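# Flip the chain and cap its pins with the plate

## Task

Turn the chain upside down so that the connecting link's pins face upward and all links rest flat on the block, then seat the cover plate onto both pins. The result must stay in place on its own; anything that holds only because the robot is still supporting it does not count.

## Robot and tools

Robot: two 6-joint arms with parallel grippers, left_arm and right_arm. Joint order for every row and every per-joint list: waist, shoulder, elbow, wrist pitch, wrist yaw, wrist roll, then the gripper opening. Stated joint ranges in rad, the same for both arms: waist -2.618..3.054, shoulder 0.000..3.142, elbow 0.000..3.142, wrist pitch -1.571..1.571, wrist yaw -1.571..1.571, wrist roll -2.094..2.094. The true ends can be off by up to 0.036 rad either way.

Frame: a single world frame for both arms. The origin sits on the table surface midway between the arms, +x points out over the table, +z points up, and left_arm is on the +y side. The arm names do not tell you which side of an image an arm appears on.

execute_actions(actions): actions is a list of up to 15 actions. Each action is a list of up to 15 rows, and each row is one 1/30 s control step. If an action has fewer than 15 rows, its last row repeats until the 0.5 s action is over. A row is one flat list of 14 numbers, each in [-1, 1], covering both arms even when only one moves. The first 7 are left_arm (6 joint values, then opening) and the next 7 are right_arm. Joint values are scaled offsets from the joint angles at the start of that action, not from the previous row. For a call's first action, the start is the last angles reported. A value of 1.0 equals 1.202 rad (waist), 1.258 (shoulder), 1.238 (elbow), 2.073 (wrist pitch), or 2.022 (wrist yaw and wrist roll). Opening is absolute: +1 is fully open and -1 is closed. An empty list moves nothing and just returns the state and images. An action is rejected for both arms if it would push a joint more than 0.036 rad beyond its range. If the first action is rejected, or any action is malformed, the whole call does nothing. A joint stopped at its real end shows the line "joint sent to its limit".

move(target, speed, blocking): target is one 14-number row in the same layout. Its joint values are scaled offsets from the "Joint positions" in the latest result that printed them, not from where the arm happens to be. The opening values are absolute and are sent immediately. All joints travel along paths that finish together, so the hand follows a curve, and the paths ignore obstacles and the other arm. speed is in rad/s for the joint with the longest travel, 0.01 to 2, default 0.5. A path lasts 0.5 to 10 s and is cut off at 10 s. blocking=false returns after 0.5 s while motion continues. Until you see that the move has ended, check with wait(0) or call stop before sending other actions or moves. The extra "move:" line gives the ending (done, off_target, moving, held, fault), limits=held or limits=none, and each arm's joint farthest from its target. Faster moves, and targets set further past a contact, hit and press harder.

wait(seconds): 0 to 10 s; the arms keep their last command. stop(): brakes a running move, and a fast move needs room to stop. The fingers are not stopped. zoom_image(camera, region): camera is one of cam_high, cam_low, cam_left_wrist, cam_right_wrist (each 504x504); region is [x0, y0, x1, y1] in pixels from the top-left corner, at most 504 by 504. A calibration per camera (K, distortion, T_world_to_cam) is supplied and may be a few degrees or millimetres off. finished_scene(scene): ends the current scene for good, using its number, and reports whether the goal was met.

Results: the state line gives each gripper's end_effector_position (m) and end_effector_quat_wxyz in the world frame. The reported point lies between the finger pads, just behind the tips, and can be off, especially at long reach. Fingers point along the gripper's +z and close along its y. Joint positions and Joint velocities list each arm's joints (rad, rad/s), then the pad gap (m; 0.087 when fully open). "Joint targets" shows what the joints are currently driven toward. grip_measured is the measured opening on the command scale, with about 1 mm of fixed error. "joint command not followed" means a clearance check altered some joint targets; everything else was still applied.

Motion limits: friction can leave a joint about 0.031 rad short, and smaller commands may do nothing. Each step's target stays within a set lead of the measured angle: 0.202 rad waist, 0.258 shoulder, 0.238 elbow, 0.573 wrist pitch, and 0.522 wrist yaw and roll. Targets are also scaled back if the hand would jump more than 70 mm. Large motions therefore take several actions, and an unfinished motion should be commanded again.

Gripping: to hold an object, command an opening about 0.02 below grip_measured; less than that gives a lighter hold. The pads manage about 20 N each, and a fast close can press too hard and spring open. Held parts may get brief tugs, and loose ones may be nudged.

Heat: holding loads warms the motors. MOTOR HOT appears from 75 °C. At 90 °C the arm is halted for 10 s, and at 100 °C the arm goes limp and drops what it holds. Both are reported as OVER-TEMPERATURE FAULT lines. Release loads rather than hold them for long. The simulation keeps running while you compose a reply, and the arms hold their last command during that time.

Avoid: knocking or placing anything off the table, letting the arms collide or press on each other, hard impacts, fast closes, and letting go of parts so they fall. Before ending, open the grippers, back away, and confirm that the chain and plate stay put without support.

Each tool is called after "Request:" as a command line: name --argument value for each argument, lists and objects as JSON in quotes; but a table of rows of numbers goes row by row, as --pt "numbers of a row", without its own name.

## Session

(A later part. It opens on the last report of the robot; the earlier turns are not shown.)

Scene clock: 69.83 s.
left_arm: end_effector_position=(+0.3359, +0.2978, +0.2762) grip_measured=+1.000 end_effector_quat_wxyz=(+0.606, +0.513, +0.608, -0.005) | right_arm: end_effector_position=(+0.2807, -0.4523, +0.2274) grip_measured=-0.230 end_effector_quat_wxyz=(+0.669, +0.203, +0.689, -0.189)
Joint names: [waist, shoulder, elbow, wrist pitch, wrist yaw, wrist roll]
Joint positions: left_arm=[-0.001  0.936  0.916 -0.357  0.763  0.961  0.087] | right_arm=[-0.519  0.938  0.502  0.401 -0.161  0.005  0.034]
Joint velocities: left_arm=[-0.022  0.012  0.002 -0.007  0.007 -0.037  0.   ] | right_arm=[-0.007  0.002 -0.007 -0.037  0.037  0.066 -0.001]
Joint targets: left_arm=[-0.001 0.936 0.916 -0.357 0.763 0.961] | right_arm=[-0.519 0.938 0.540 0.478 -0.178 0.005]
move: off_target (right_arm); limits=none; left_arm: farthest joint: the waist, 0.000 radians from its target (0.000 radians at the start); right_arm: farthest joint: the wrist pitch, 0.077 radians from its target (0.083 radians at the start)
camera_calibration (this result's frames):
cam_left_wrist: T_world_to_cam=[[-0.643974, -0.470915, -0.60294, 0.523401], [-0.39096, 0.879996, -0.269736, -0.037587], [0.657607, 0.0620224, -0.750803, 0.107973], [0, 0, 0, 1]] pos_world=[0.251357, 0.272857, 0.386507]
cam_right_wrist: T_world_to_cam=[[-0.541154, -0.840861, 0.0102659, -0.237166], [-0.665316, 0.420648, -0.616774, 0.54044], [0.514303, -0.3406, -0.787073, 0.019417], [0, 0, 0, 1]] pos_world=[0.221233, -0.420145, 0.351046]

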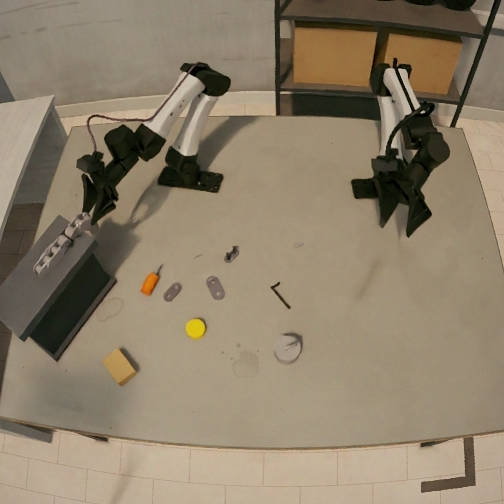

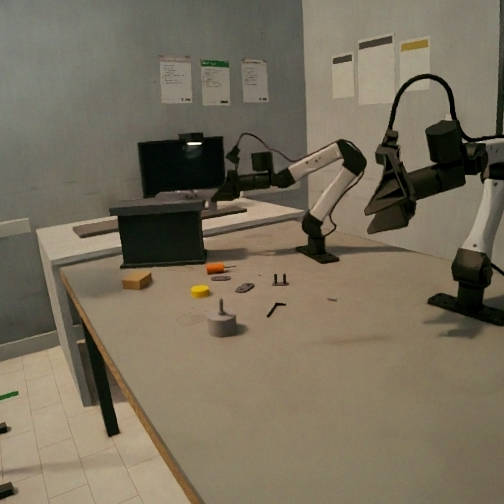

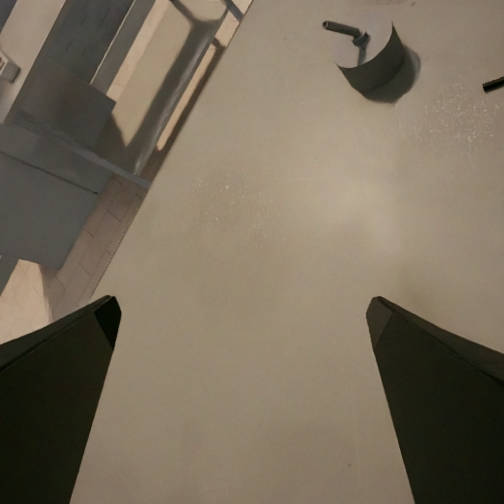

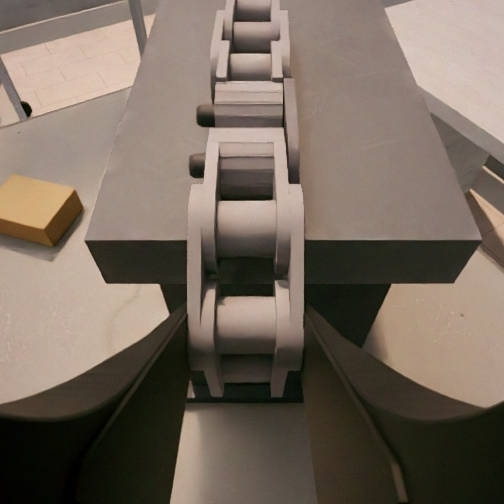

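Request:
move --target '[0,0,0,0,0,0,1,0,0,0.04,0.065,-0.005,0,-0.28]' --speed 0.1

Request:
zoom_image --camera "cam_low" --region '[130,140,290,240]'

Scene clock: 78.53 s.
left_arm: end_effector_position=(+0.3359, +0.2978, +0.2762) grip_measured=+1.000 end_effector_quat_wxyz=(+0.606, +0.513, +0.608, -0.005) | right_arm: end_effector_position=(+0.2824, -0.4538, +0.2403) grip_measured=-0.231 end_effector_quat_wxyz=(+0.686, +0.196, +0.673, -0.197)
Joint names: [waist, shoulder, elbow, wrist pitch, wrist yaw, wrist roll]
Joint positions: left_arm=[-0.001  0.936  0.916 -0.357  0.763  0.961  0.087] | right_arm=[-0.519  0.938  0.502  0.453 -0.161  0.005  0.034]
Joint velocities: left_arm=[-0.007 -0.017 -0.002 -0.007  0.037  0.022  0.   ] | right_arm=[-0.002  0.007 -0.017  0.022  0.037 -0.051 -0.   ]
Joint targets: left_arm=[-0.001 0.936 0.916 -0.357 0.763 0.961] | right_arm=[-0.519 0.938 0.552 0.536 -0.171 0.005]
move: off_target (right_arm); limits=none; left_arm: farthest joint: the waist, 0.000 radians from its target (0.000 radians at the start); right_arm: farthest joint: the wrist pitch, 0.082 radians from its target (0.135 radians at the start)
camera_calibration (this result's frames):
cam_left_wrist: T_world_to_cam=[[-0.643974, -0.470915, -0.60294, 0.523401], [-0.39096, 0.879996, -0.269736, -0.037587], [0.657607, 0.0620224, -0.750803, 0.107973], [0, 0, 0, 1]] pos_world=[0.251357, 0.272857, 0.386507]
cam_right_wrist: T_world_to_cam=[[-0.541711, -0.840369, 0.0181711, -0.239163], [-0.640384, 0.398603, -0.656524, 0.542675], [0.544479, -0.367283, -0.754086, -0.000378193], [0, 0, 0, 1]] pos_world=[0.218169, -0.417436, 0.36034]

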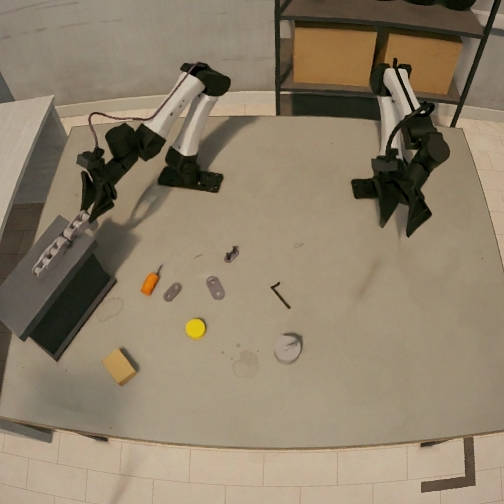

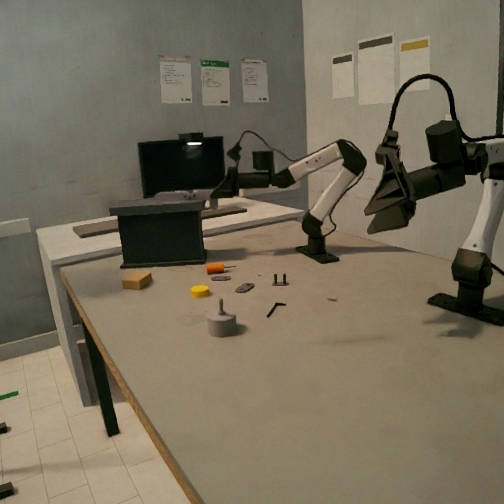

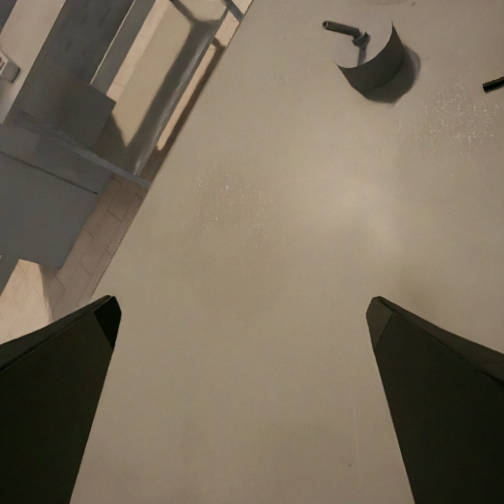

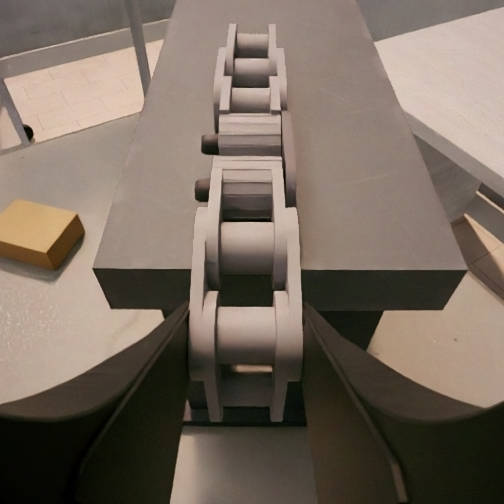

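Region (130, 140, 290, 240) of cam_low's 504x504 image, scaled by 3.150, with more detail than that image has; it fills the top 315 rows of this view, and the rest is white.

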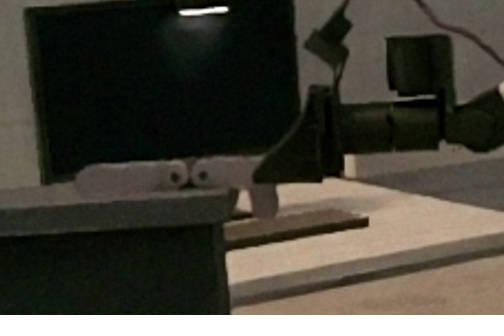

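Request:
execute_actions --actions '[[[0,0,0,0,0,0,1,-0.037,0.015,0.05,0.03,-0.025,0.068,-0.28]],[[0,0,0,0,0,0,1,-0.037,0.015,0.05,0.03,-0.025,0.068,-0.28]],[[0,0,0,0,0,0,1,-0.037,0.015,0.05,0.03,-0.025,0.068,-0.28]],[[0,0,0,0,0,0,1,-0.037,0.015,0.05,0.03,-0.025,0.068,-0.28]]]'

Scene clock: 85.63 s.
left_arm: end_effector_position=(+0.3359, +0.2978, +0.2762) grip_measured=+1.000 end_effector_quat_wxyz=(+0.606, +0.513, +0.608, -0.005) | right_arm: end_effector_position=(+0.2786, -0.4706, +0.2698) grip_measured=-0.232 end_effector_quat_wxyz=(+0.723, +0.341, +0.599, -0.048)
Joint names: [waist, shoulder, elbow, wrist pitch, wrist yaw, wrist roll]
Joint positions: left_arm=[-0.001  0.936  0.916 -0.357  0.763  0.961  0.087] | right_arm=[-0.67   0.983  0.589  0.445 -0.291  0.466  0.034]
Joint velocities: left_arm=[-0.002 -0.007  0.022  0.022 -0.037 -0.022  0.   ] | right_arm=[-0.017  0.002 -0.002  0.037  0.007 -0.022 -0.001]
Joint targets: left_arm=[-0.001 0.936 0.916 -0.357 0.763 0.961] | right_arm=[-0.677 0.989 0.631 0.511 -0.310 0.491]
camera_calibration (this result's frames):
cam_left_wrist: T_world_to_cam=[[-0.643974, -0.470915, -0.60294, 0.523401], [-0.39096, 0.879996, -0.269736, -0.037587], [0.657607, 0.0620224, -0.750803, 0.107973], [0, 0, 0, 1]] pos_world=[0.251357, 0.272857, 0.386507]
cam_right_wrist: T_world_to_cam=[[-0.491159, -0.764615, -0.417284, -0.116851], [-0.462935, 0.634924, -0.618517, 0.61776], [0.737871, -0.110615, -0.665816, 0.0608311], [0, 0, 0, 1]] pos_world=[0.183705, -0.474848, 0.373837]

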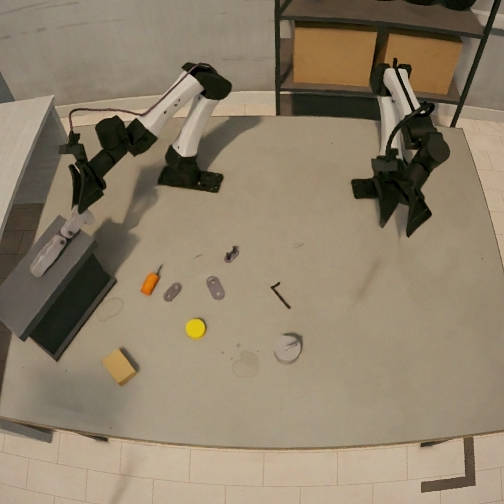

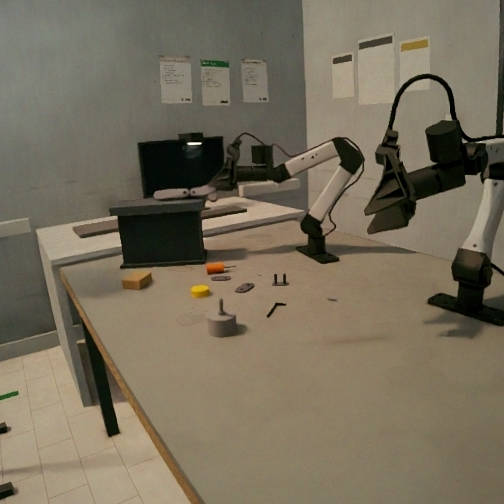

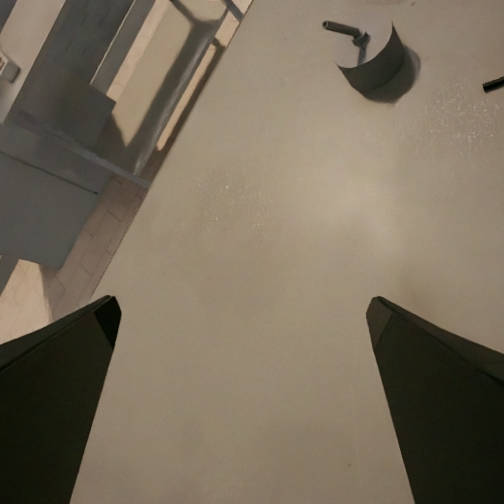

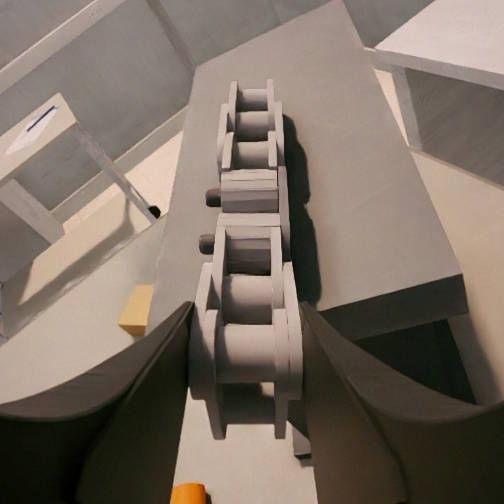

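Request:
move --target '[0,0,0,0,0,0,1,0,0,-0.032,0.035,-0.02,0.012,-0.28]' --speed 0.08

Scene clock: 89.13 s.
left_arm: end_effector_position=(+0.3359, +0.2978, +0.2762) grip_measured=+1.000 end_effector_quat_wxyz=(+0.606, +0.513, +0.608, -0.005) | right_arm: end_effector_position=(+0.2792, -0.4674, +0.2646) grip_measured=-0.232 end_effector_quat_wxyz=(+0.725, +0.336, +0.599, -0.042)
Joint names: [waist, shoulder, elbow, wrist pitch, wrist yaw, wrist roll]
Joint positions: left_arm=[-0.001  0.936  0.916 -0.357  0.763  0.961  0.087] | right_arm=[-0.67   0.983  0.562  0.48  -0.305  0.471  0.034]
Joint velocities: left_arm=[-0.007 -0.007 -0.012 -0.066 -0.007 -0.037  0.   ] | right_arm=[ 0.007 -0.002 -0.007  0.066 -0.007 -0.007 -0.001]
Joint targets: left_arm=[-0.001 0.936 0.916 -0.357 0.763 0.961] | right_arm=[-0.670 0.983 0.550 0.518 -0.331 0.491]
move: off_target (right_arm); limits=none; left_arm: farthest joint: the waist, 0.000 radians from its target (0.000 radians at the start); right_arm: farthest joint: the wrist pitch, 0.038 radians from its target (0.073 radians at the start)
camera_calibration (this result's frames):
cam_left_wrist: T_world_to_cam=[[-0.643974, -0.470915, -0.60294, 0.523401], [-0.39096, 0.879996, -0.269736, -0.037587], [0.657607, 0.0620224, -0.750803, 0.107973], [0, 0, 0, 1]] pos_world=[0.251357, 0.272857, 0.386507]
cam_right_wrist: T_world_to_cam=[[-0.477408, -0.772244, -0.419191, -0.123216], [-0.467958, 0.627238, -0.622565, 0.611732], [0.743705, -0.101053, -0.660826, 0.0588234], [0, 0, 0, 1]] pos_world=[0.183694, -0.47291, 0.368064]

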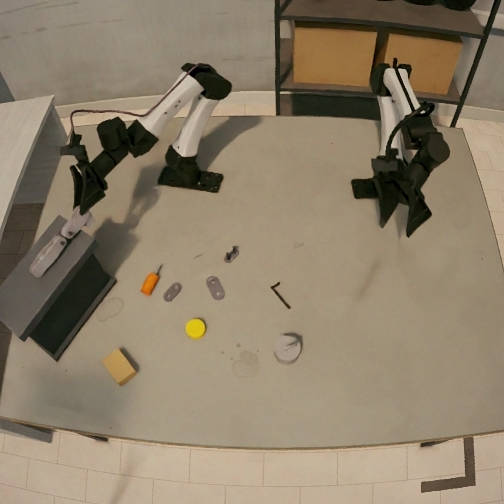

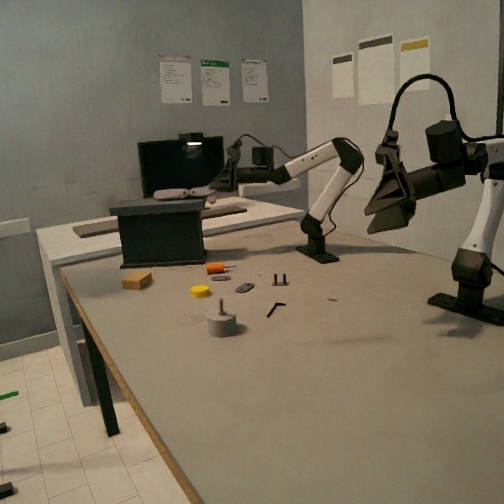

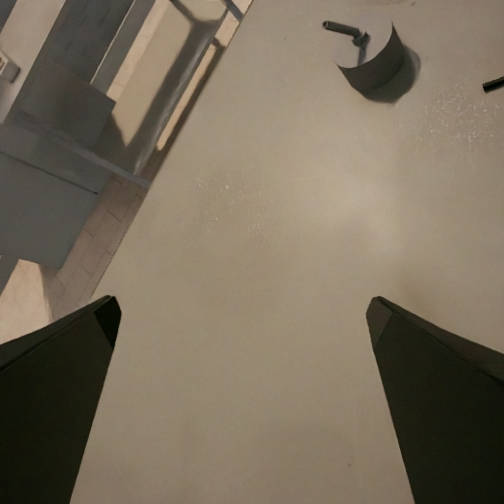

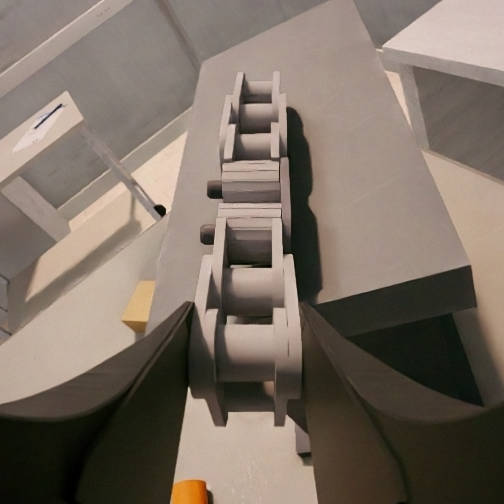

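Request:
move --target '[0,0,0,0,0,0,1,-0.104,0.045,-0.05,0.038,-0.074,0.294,-0.28]' --speed 0.25

Scene clock: 94.53 s.
left_arm: end_effector_position=(+0.3359, +0.2978, +0.2762) grip_measured=+1.000 end_effector_quat_wxyz=(+0.606, +0.513, +0.608, -0.005) | right_arm: end_effector_position=(+0.2716, -0.4678, +0.2524) grip_measured=-0.233 end_effector_quat_wxyz=(+0.689, +0.507, +0.488, +0.171)
Joint names: [waist, shoulder, elbow, wrist pitch, wrist yaw, wrist roll]
Joint positions: left_arm=[-0.001  0.936  0.916 -0.357  0.763  0.961  0.087] | right_arm=[-0.789  1.026  0.512  0.522 -0.432  1.051  0.034]
Joint velocities: left_arm=[-0.002 -0.022 -0.007 -0.007 -0.037  0.037  0.   ] | right_arm=[-0.012 -0.002  0.007 -0.007 -0.037 -0.11   0.001]
Joint targets: left_arm=[-0.001 0.936 0.916 -0.357 0.763 0.961] | right_arm=[-0.795 1.040 0.500 0.559 -0.454 1.066]
move: off_target (right_arm); limits=none; left_arm: farthest joint: the waist, 0.000 radians from its target (0.000 radians at the start); right_arm: farthest joint: the wrist pitch, 0.036 radians from its target (0.079 radians at the start)
camera_calibration (this result's frames):
cam_left_wrist: T_world_to_cam=[[-0.643974, -0.470915, -0.60294, 0.523401], [-0.39096, 0.879996, -0.269736, -0.037587], [0.657607, 0.0620224, -0.750803, 0.107973], [0, 0, 0, 1]] pos_world=[0.251357, 0.272857, 0.386507]
cam_right_wrist: T_world_to_cam=[[-0.277714, -0.436976, -0.855528, 0.0804914], [-0.351378, 0.875054, -0.332888, 0.611938], [0.894097, 0.208166, -0.396558, 0.0934252], [0, 0, 0, 1]] pos_world=[0.153844, -0.519754, 0.309618]

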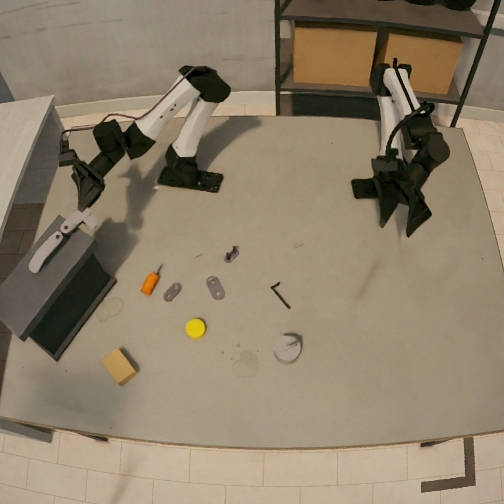

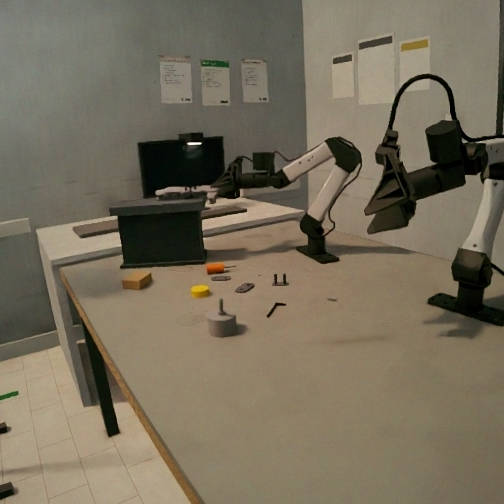

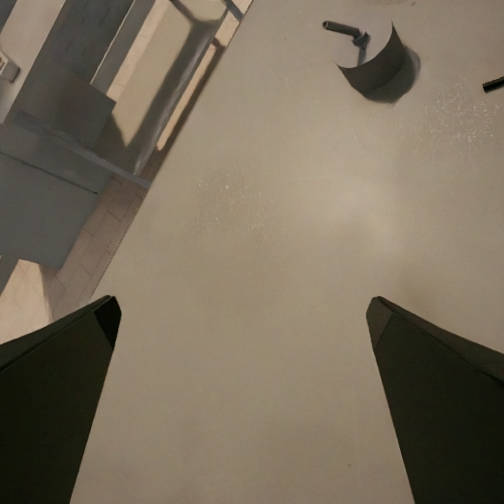

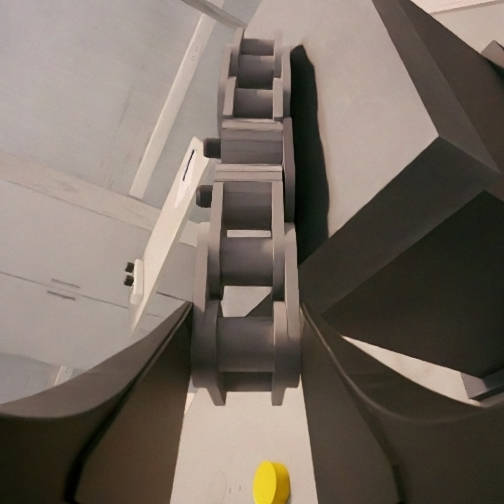

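Request:
move --target '[0,0,0,0,0,0,1,-0.061,0.089,-0.067,0.097,-0.045,0.262,-0.28]' --speed 0.25

Scene clock: 99.57 s.
left_arm: end_effector_position=(+0.3359, +0.2978, +0.2762) grip_measured=+1.000 end_effector_quat_wxyz=(+0.606, +0.513, +0.608, -0.005) | right_arm: end_effector_position=(+0.2675, -0.4754, +0.2456) grip_measured=-0.233 end_effector_quat_wxyz=(+0.622, +0.614, +0.346, +0.343)
Joint names: [waist, shoulder, elbow, wrist pitch, wrist yaw, wrist roll]
Joint positions: left_arm=[-0.001  0.936  0.916 -0.357  0.763  0.961  0.087] | right_arm=[-0.855  1.124  0.443  0.69  -0.506  1.566  0.034]
Joint velocities: left_arm=[-0.002 -0.002 -0.012 -0.007  0.022  0.037  0.   ] | right_arm=[-0.002  0.007  0.002 -0.007  0.007  0.022  0.001]
Joint targets: left_arm=[-0.001 0.936 0.916 -0.357 0.763 0.961] | right_arm=[-0.862 1.138 0.430 0.723 -0.523 1.581]
move: off_target (right_arm); limits=none; left_arm: farthest joint: the waist, 0.000 radians from its target (0.000 radians at the start); right_arm: farthest joint: the wrist pitch, 0.034 radians from its target (0.201 radians at the start)
camera_calibration (this result's frames):
cam_left_wrist: T_world_to_cam=[[-0.643974, -0.470915, -0.60294, 0.523401], [-0.39096, 0.879996, -0.269736, -0.037587], [0.657607, 0.0620224, -0.750803, 0.107973], [0, 0, 0, 1]] pos_world=[0.251357, 0.272857, 0.386507]
cam_right_wrist: T_world_to_cam=[[-0.0171676, -0.0249007, -0.999543, 0.231804], [-0.313635, 0.949368, -0.0182639, 0.562931], [0.949388, 0.313178, -0.0241081, 0.0396349], [0, 0, 0, 1]] pos_world=[0.142906, -0.54107, 0.242935]

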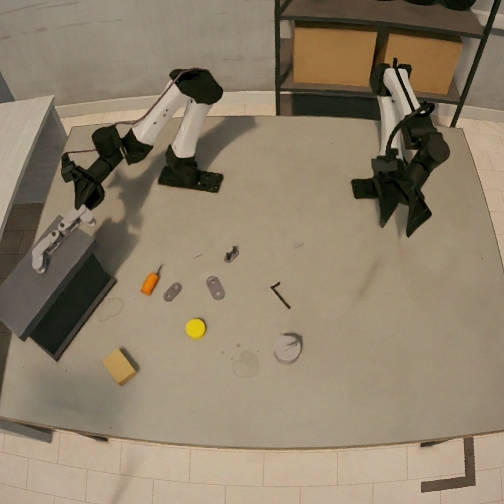

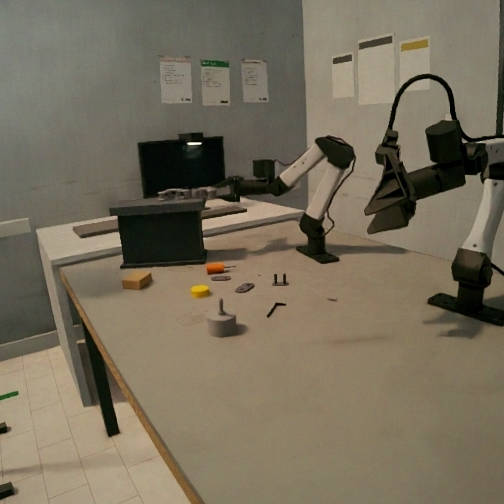

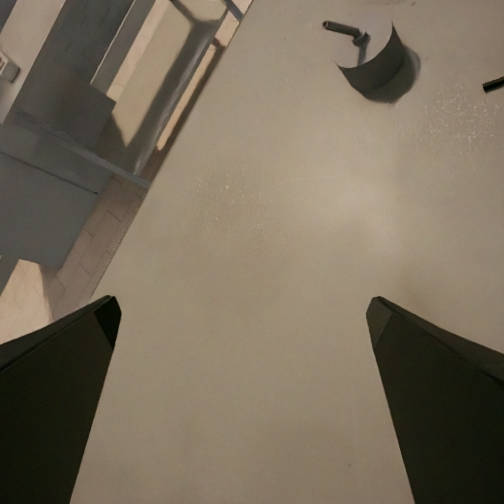

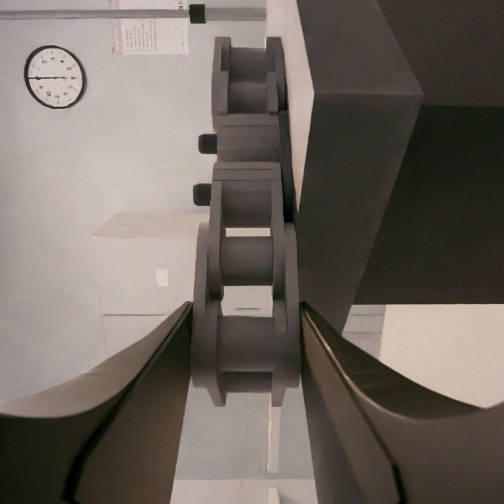

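Request:
move --target '[0,0,0,0,0,0,1,0.024,0.045,0.036,0.025,0.019,0.005,-0.28]' --speed 0.06

Request:
execute_actions --actions '[[[0,0,0,0,0,0,1,0,0,0,0,0,0,-0.18]],[[0,0,0,0,0,0,1,0,0,0,0,0,0,-0.05]],[[0,0,0,0,0,0,1,0,0,0,0,0,0,0.3]],[[0,0,0,0,0,0,1,0,0,0,0,0,0,0.7]]]'

Scene clock: 109.60 s.
left_arm: end_effector_position=(+0.3359, +0.2978, +0.2762) grip_measured=+1.000 end_effector_quat_wxyz=(+0.606, +0.513, +0.608, -0.005) | right_arm: end_effector_position=(+0.2749, -0.4791, +0.2453) grip_measured=-0.233 end_effector_quat_wxyz=(+0.622, +0.613, +0.346, +0.343)
Joint names: [waist, shoulder, elbow, wrist pitch, wrist yaw, wrist roll]
Joint positions: left_arm=[-0.001  0.936  0.916 -0.357  0.763  0.961  0.087] | right_arm=[-0.834  1.164  0.46   0.716 -0.486  1.566  0.034]
Joint velocities: left_arm=[ 0.012 -0.002  0.022 -0.022  0.007  0.007  0.   ] | right_arm=[-0.007  0.007 -0.007  0.007 -0.037 -0.037  0.   ]
Joint targets: left_arm=[-0.001 0.936 0.916 -0.357 0.763 0.961] | right_arm=[-0.826 1.181 0.488 0.742 -0.468 1.576]
move: off_target (right_arm); limits=none; left_arm: farthest joint: the waist, 0.000 radians from its target (0.000 radians at the start); right_arm: farthest joint: the elbow, 0.028 radians from its target (0.044 radians at the start)
camera_calibration (this result's frames):
cam_left_wrist: T_world_to_cam=[[-0.643974, -0.470915, -0.60294, 0.523401], [-0.39096, 0.879996, -0.269736, -0.037587], [0.657607, 0.0620224, -0.750803, 0.107973], [0, 0, 0, 1]] pos_world=[0.251357, 0.272857, 0.386507]
cam_right_wrist: T_world_to_cam=[[-0.0152408, -0.0264769, -0.999533, 0.230221], [-0.31433, 0.949096, -0.020348, 0.569313], [0.949191, 0.313873, -0.0227874, 0.0338585], [0, 0, 0, 1]] pos_world=[0.150323, -0.544864, 0.242469]

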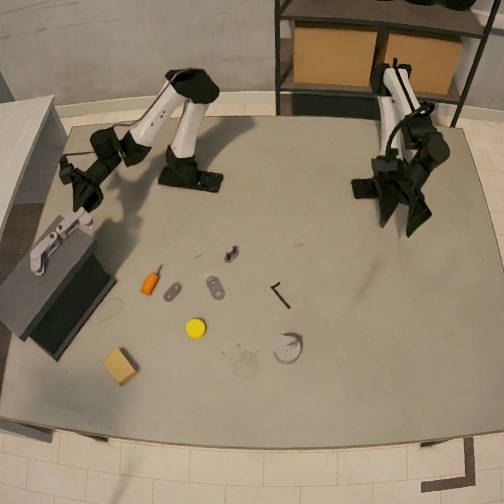

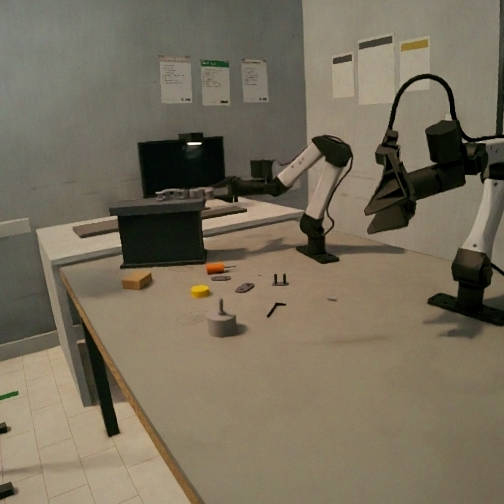

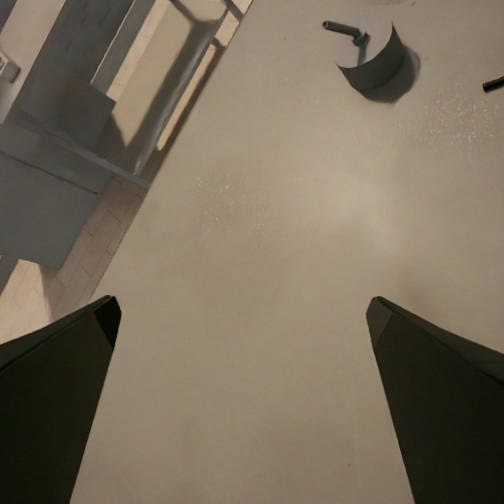

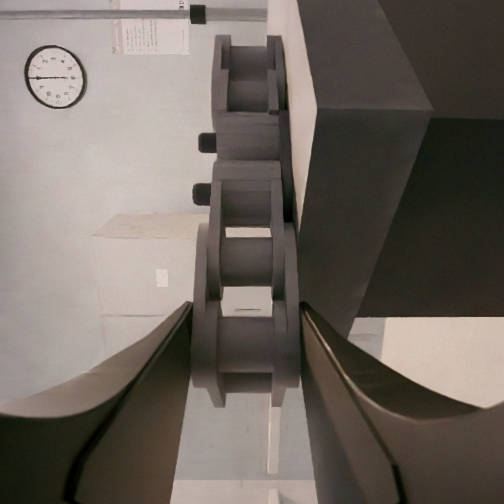

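Scene clock: 111.60 s.
left_arm: end_effector_position=(+0.3359, +0.2978, +0.2762) grip_measured=+1.000 end_effector_quat_wxyz=(+0.606, +0.513, +0.608, -0.005) | right_arm: end_effector_position=(+0.2749, -0.4791, +0.2449) grip_measured=+0.700 end_effector_quat_wxyz=(+0.622, +0.613, +0.346, +0.343)
Joint names: [waist, shoulder, elbow, wrist pitch, wrist yaw, wrist roll]
Joint positions: left_arm=[-0.001  0.936  0.916 -0.357  0.763  0.961  0.087] | right_arm=[-0.834  1.164  0.46   0.714 -0.486  1.566  0.074]
Joint velocities: left_arm=[ 0.002 -0.002  0.012  0.007 -0.037 -0.022  0.   ] | right_arm=[-0.007  0.002 -0.012  0.037 -0.022 -0.007 -0.   ]
Joint targets: left_arm=[-0.001 0.936 0.916 -0.357 0.763 0.961] | right_arm=[-0.834 1.164 0.460 0.714 -0.486 1.566]
camera_calibration (this result's frames):
cam_left_wrist: T_world_to_cam=[[-0.643974, -0.470915, -0.60294, 0.523401], [-0.39096, 0.879996, -0.269736, -0.037587], [0.657607, 0.0620224, -0.750803, 0.107973], [0, 0, 0, 1]] pos_world=[0.251357, 0.272857, 0.386507]
cam_right_wrist: T_world_to_cam=[[-0.0162148, -0.025487, -0.999544, 0.23063], [-0.314346, 0.949116, -0.0191018, 0.569018], [0.94917, 0.313893, -0.0234014, 0.0340158], [0, 0, 0, 1]] pos_world=[0.150322, -0.544864, 0.24219]

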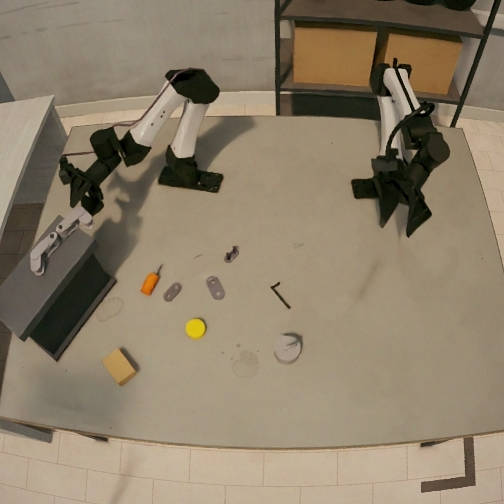

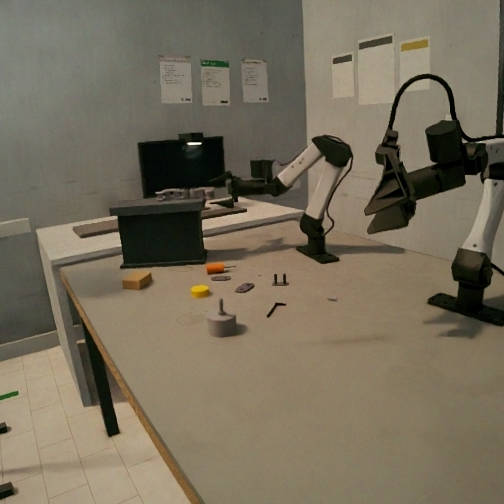

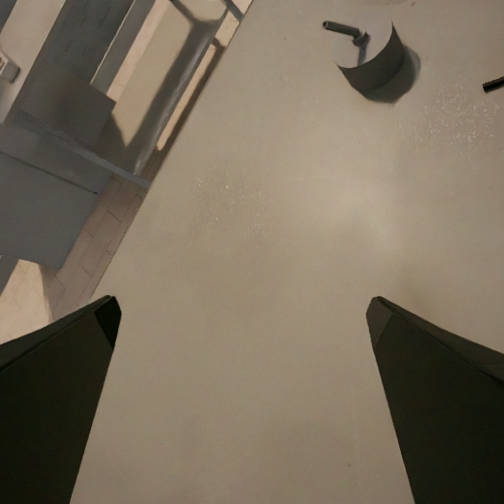

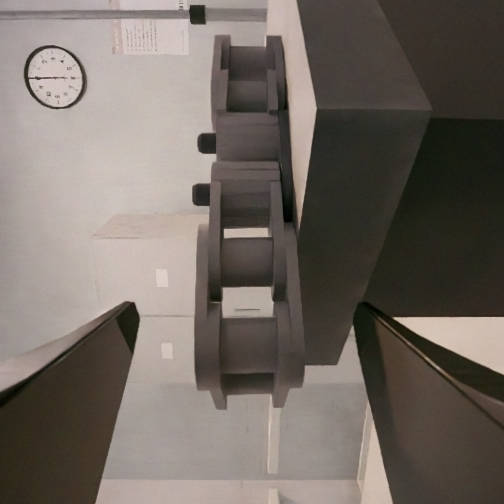

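Request:
move --target '[0,0,0,0,0,0,1,-0.15,0,0,0,0,0,0.7]' --speed 0.3

Request:
move --target '[0,0,0,0,0,0,1,0,0,0.6,-0.36,0,-0.3,0.7]' --speed 0.6

Scene clock: 118.80 s.
left_arm: end_effector_position=(+0.3359, +0.2978, +0.2762) grip_measured=+1.000 end_effector_quat_wxyz=(+0.606, +0.513, +0.608, -0.005) | right_arm: end_effector_position=(+0.2289, -0.5239, +0.2449) grip_measured=+0.700 end_effector_quat_wxyz=(+0.649, +0.641, +0.291, +0.288)
Joint names: [waist, shoulder, elbow, wrist pitch, wrist yaw, wrist roll]
Joint positions: left_arm=[-0.001  0.936  0.916 -0.357  0.763  0.961  0.087] | right_arm=[-1.008  1.164  0.46   0.714 -0.486  1.566  0.074]
Joint velocities: left_arm=[-0.012 -0.022 -0.017  0.022  0.037 -0.037  0.   ] | right_arm=[ 0.002 -0.002 -0.002  0.051  0.066  0.007 -0.   ]
Joint targets: left_arm=[-0.001 0.936 0.916 -0.357 0.763 0.961] | right_arm=[-1.015 1.164 0.460 0.714 -0.486 1.566]
move: done; limits=none; left_arm: farthest joint: the waist, 0.000 radians from its target (0.000 radians at the start); right_arm: farthest joint: the waist, 0.007 radians from its target (0.180 radians at the start)
camera_calibration (this result's frames):
cam_left_wrist: T_world_to_cam=[[-0.643974, -0.470915, -0.60294, 0.523401], [-0.39096, 0.879996, -0.269736, -0.037587], [0.657607, 0.0620224, -0.750803, 0.107973], [0, 0, 0, 1]] pos_world=[0.251357, 0.272857, 0.386507]
cam_right_wrist: T_world_to_cam=[[-0.0203728, -0.0223037, -0.999544, 0.231362], [-0.145709, 0.989143, -0.0191018, 0.579424], [0.989118, 0.145254, -0.0234014, -0.00574877], [0, 0, 0, 1]] pos_world=[0.0948272, -0.567138, 0.24219]

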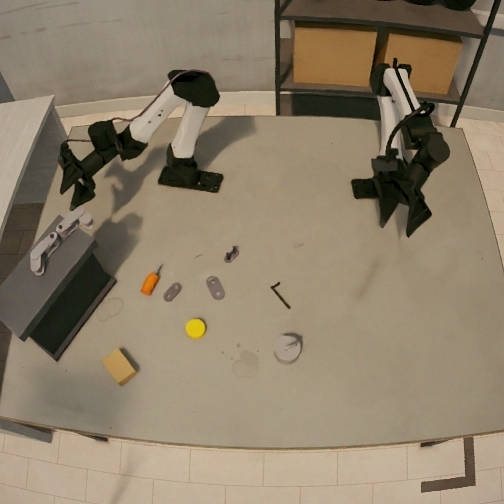

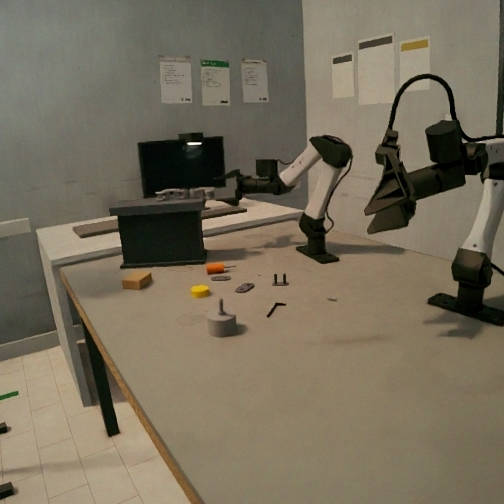

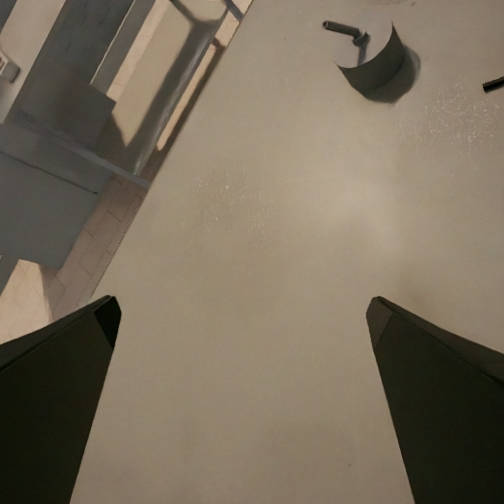

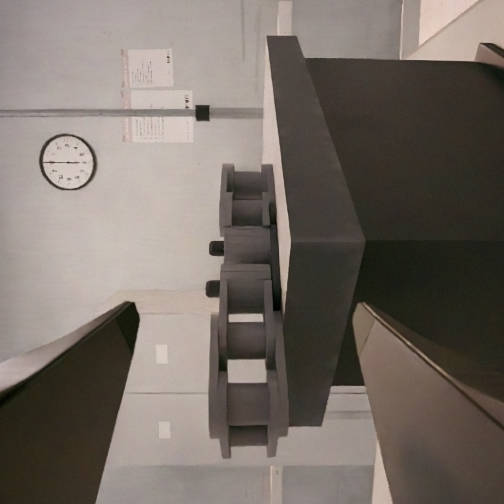

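Scene clock: 120.87 s.
left_arm: end_effector_position=(+0.3359, +0.2978, +0.2762) grip_measured=+1.000 end_effector_quat_wxyz=(+0.606, +0.513, +0.608, -0.005) | right_arm: end_effector_position=(+0.2303, -0.5464, +0.3986) grip_measured=+0.700 end_effector_quat_wxyz=(+0.703, +0.528, +0.469, +0.083)
Joint names: [waist, shoulder, elbow, wrist pitch, wrist yaw, wrist roll]
Joint positions: left_arm=[-0.001  0.936  0.916 -0.357  0.763  0.961  0.087] | right_arm=[-1.008  1.164  1.187 -0.02  -0.486  0.963  0.074]
Joint velocities: left_arm=[0.012 0.032 0.002 0.037 0.007 0.037 0.   ] | right_arm=[-0.022  0.007 -0.012  0.022 -0.007 -0.007  0.001]
Joint targets: left_arm=[-0.001 0.936 0.916 -0.357 0.763 0.961] | right_arm=[-1.008 1.164 1.203 -0.033 -0.486 0.959]
move: done; limits=none; left_arm: farthest joint: the waist, 0.000 radians from its target (0.000 radians at the start); right_arm: farthest joint: the elbow, 0.016 radians from its target (0.743 radians at the start)
camera_calibration (this result's frames):
cam_left_wrist: T_world_to_cam=[[-0.643974, -0.470915, -0.60294, 0.523401], [-0.39096, 0.879996, -0.269736, -0.037587], [0.657607, 0.0620224, -0.750803, 0.107973], [0, 0, 0, 1]] pos_world=[0.251357, 0.272857, 0.386507]
cam_right_wrist: T_world_to_cam=[[-0.396462, -0.436126, -0.807844, 0.168548], [-0.224182, 0.899308, -0.375483, 0.715818], [0.890258, 0.0322391, -0.454313, 0.132523], [0, 0, 0, 1]] pos_world=[0.109317, -0.574505, 0.465145]

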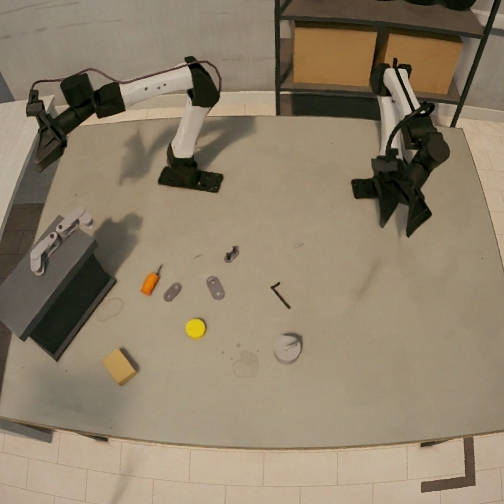

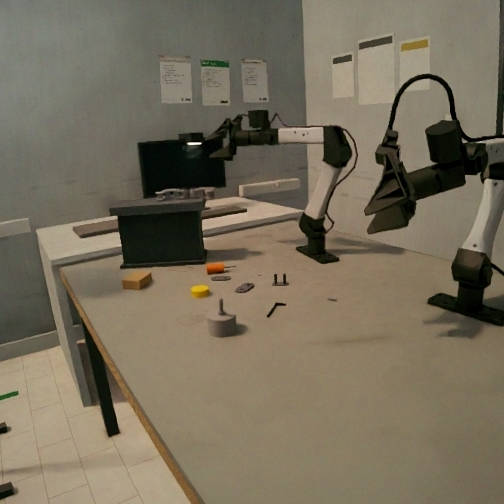

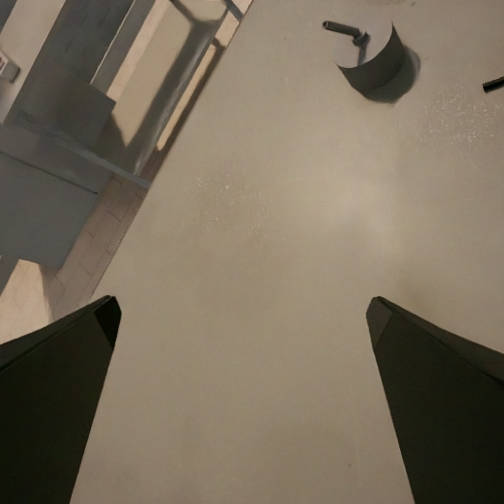

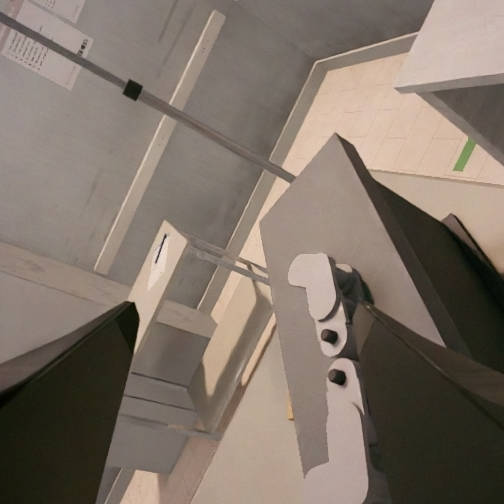

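Deltas: waist .546, s .648, e .872, p −.836, yaw .497, roll −.967.

Request:
move --target '[0,0,0,0,0,0,1,0.454,0.515,0.704,-0.403,0.246,-0.478,0.7]' --speed 0.6

Scene clock: 125.17 s.
left_arm: end_effector_position=(+0.3359, +0.2978, +0.2762) grip_measured=+1.000 end_effector_quat_wxyz=(+0.606, +0.513, +0.608, -0.005) | right_arm: end_effector_position=(+0.3755, -0.5375, +0.3107) grip_measured=+0.700 end_effector_quat_wxyz=(+0.439, +0.291, +0.836, -0.152)
Joint names: [waist, shoulder, elbow, wrist pitch, wrist yaw, wrist roll]
Joint positions: left_arm=[-0.001  0.936  0.916 -0.357  0.763  0.961  0.087] | right_arm=[-0.463  1.799  2.037 -0.843  0.     0.002  0.074]
Joint velocities: left_arm=[ 0.002 -0.007 -0.002 -0.022 -0.037  0.037  0.   ] | right_arm=[ 0.012 -0.002  0.002 -0.007  0.007  0.022 -0.   ]
Joint targets: left_arm=[-0.001 0.936 0.916 -0.357 0.763 0.961] | right_arm=[-0.462 1.812 2.059 -0.855 0.011 -0.004]
move: off_target (right_arm); limits=none; left_arm: farthest joint: the waist, 0.000 radians from its target (0.000 radians at the start); right_arm: farthest joint: the elbow, 0.022 radians from its target (0.871 radians at the start)
camera_calibration (this result's frames):
cam_left_wrist: T_world_to_cam=[[-0.643974, -0.470915, -0.60294, 0.523401], [-0.39096, 0.879996, -0.269736, -0.037587], [0.657607, 0.0620224, -0.750803, 0.107973], [0, 0, 0, 1]] pos_world=[0.251357, 0.272857, 0.386507]
cam_right_wrist: T_world_to_cam=[[-0.616619, -0.78698, 0.0210574, -0.204487], [-0.784928, 0.612513, -0.0933567, 0.676139], [0.060572, -0.0740941, -0.99541, 0.385503], [0, 0, 0, 1]] pos_world=[0.381279, -0.546508, 0.451162]

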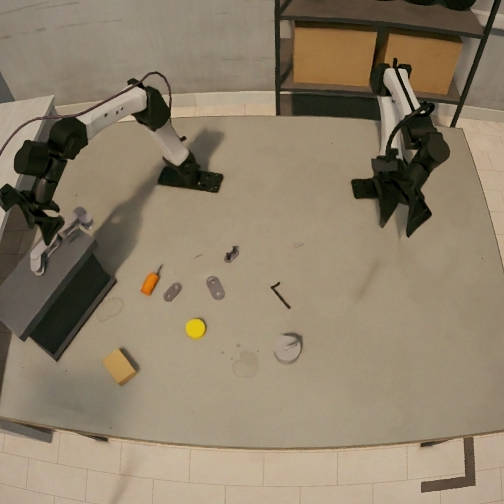

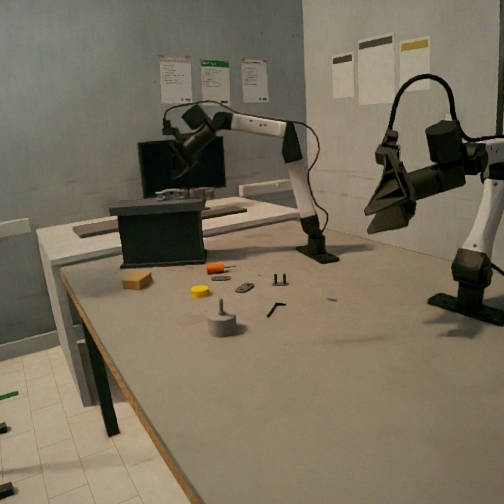

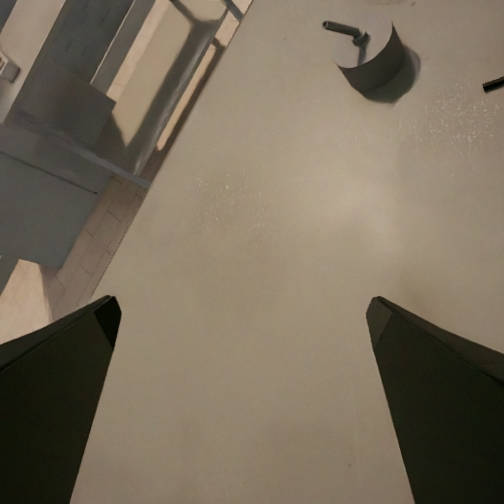

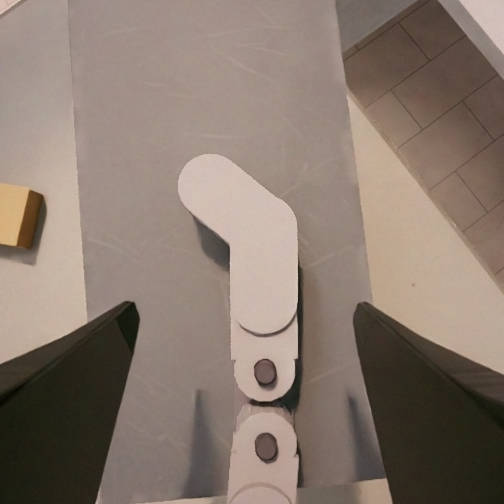

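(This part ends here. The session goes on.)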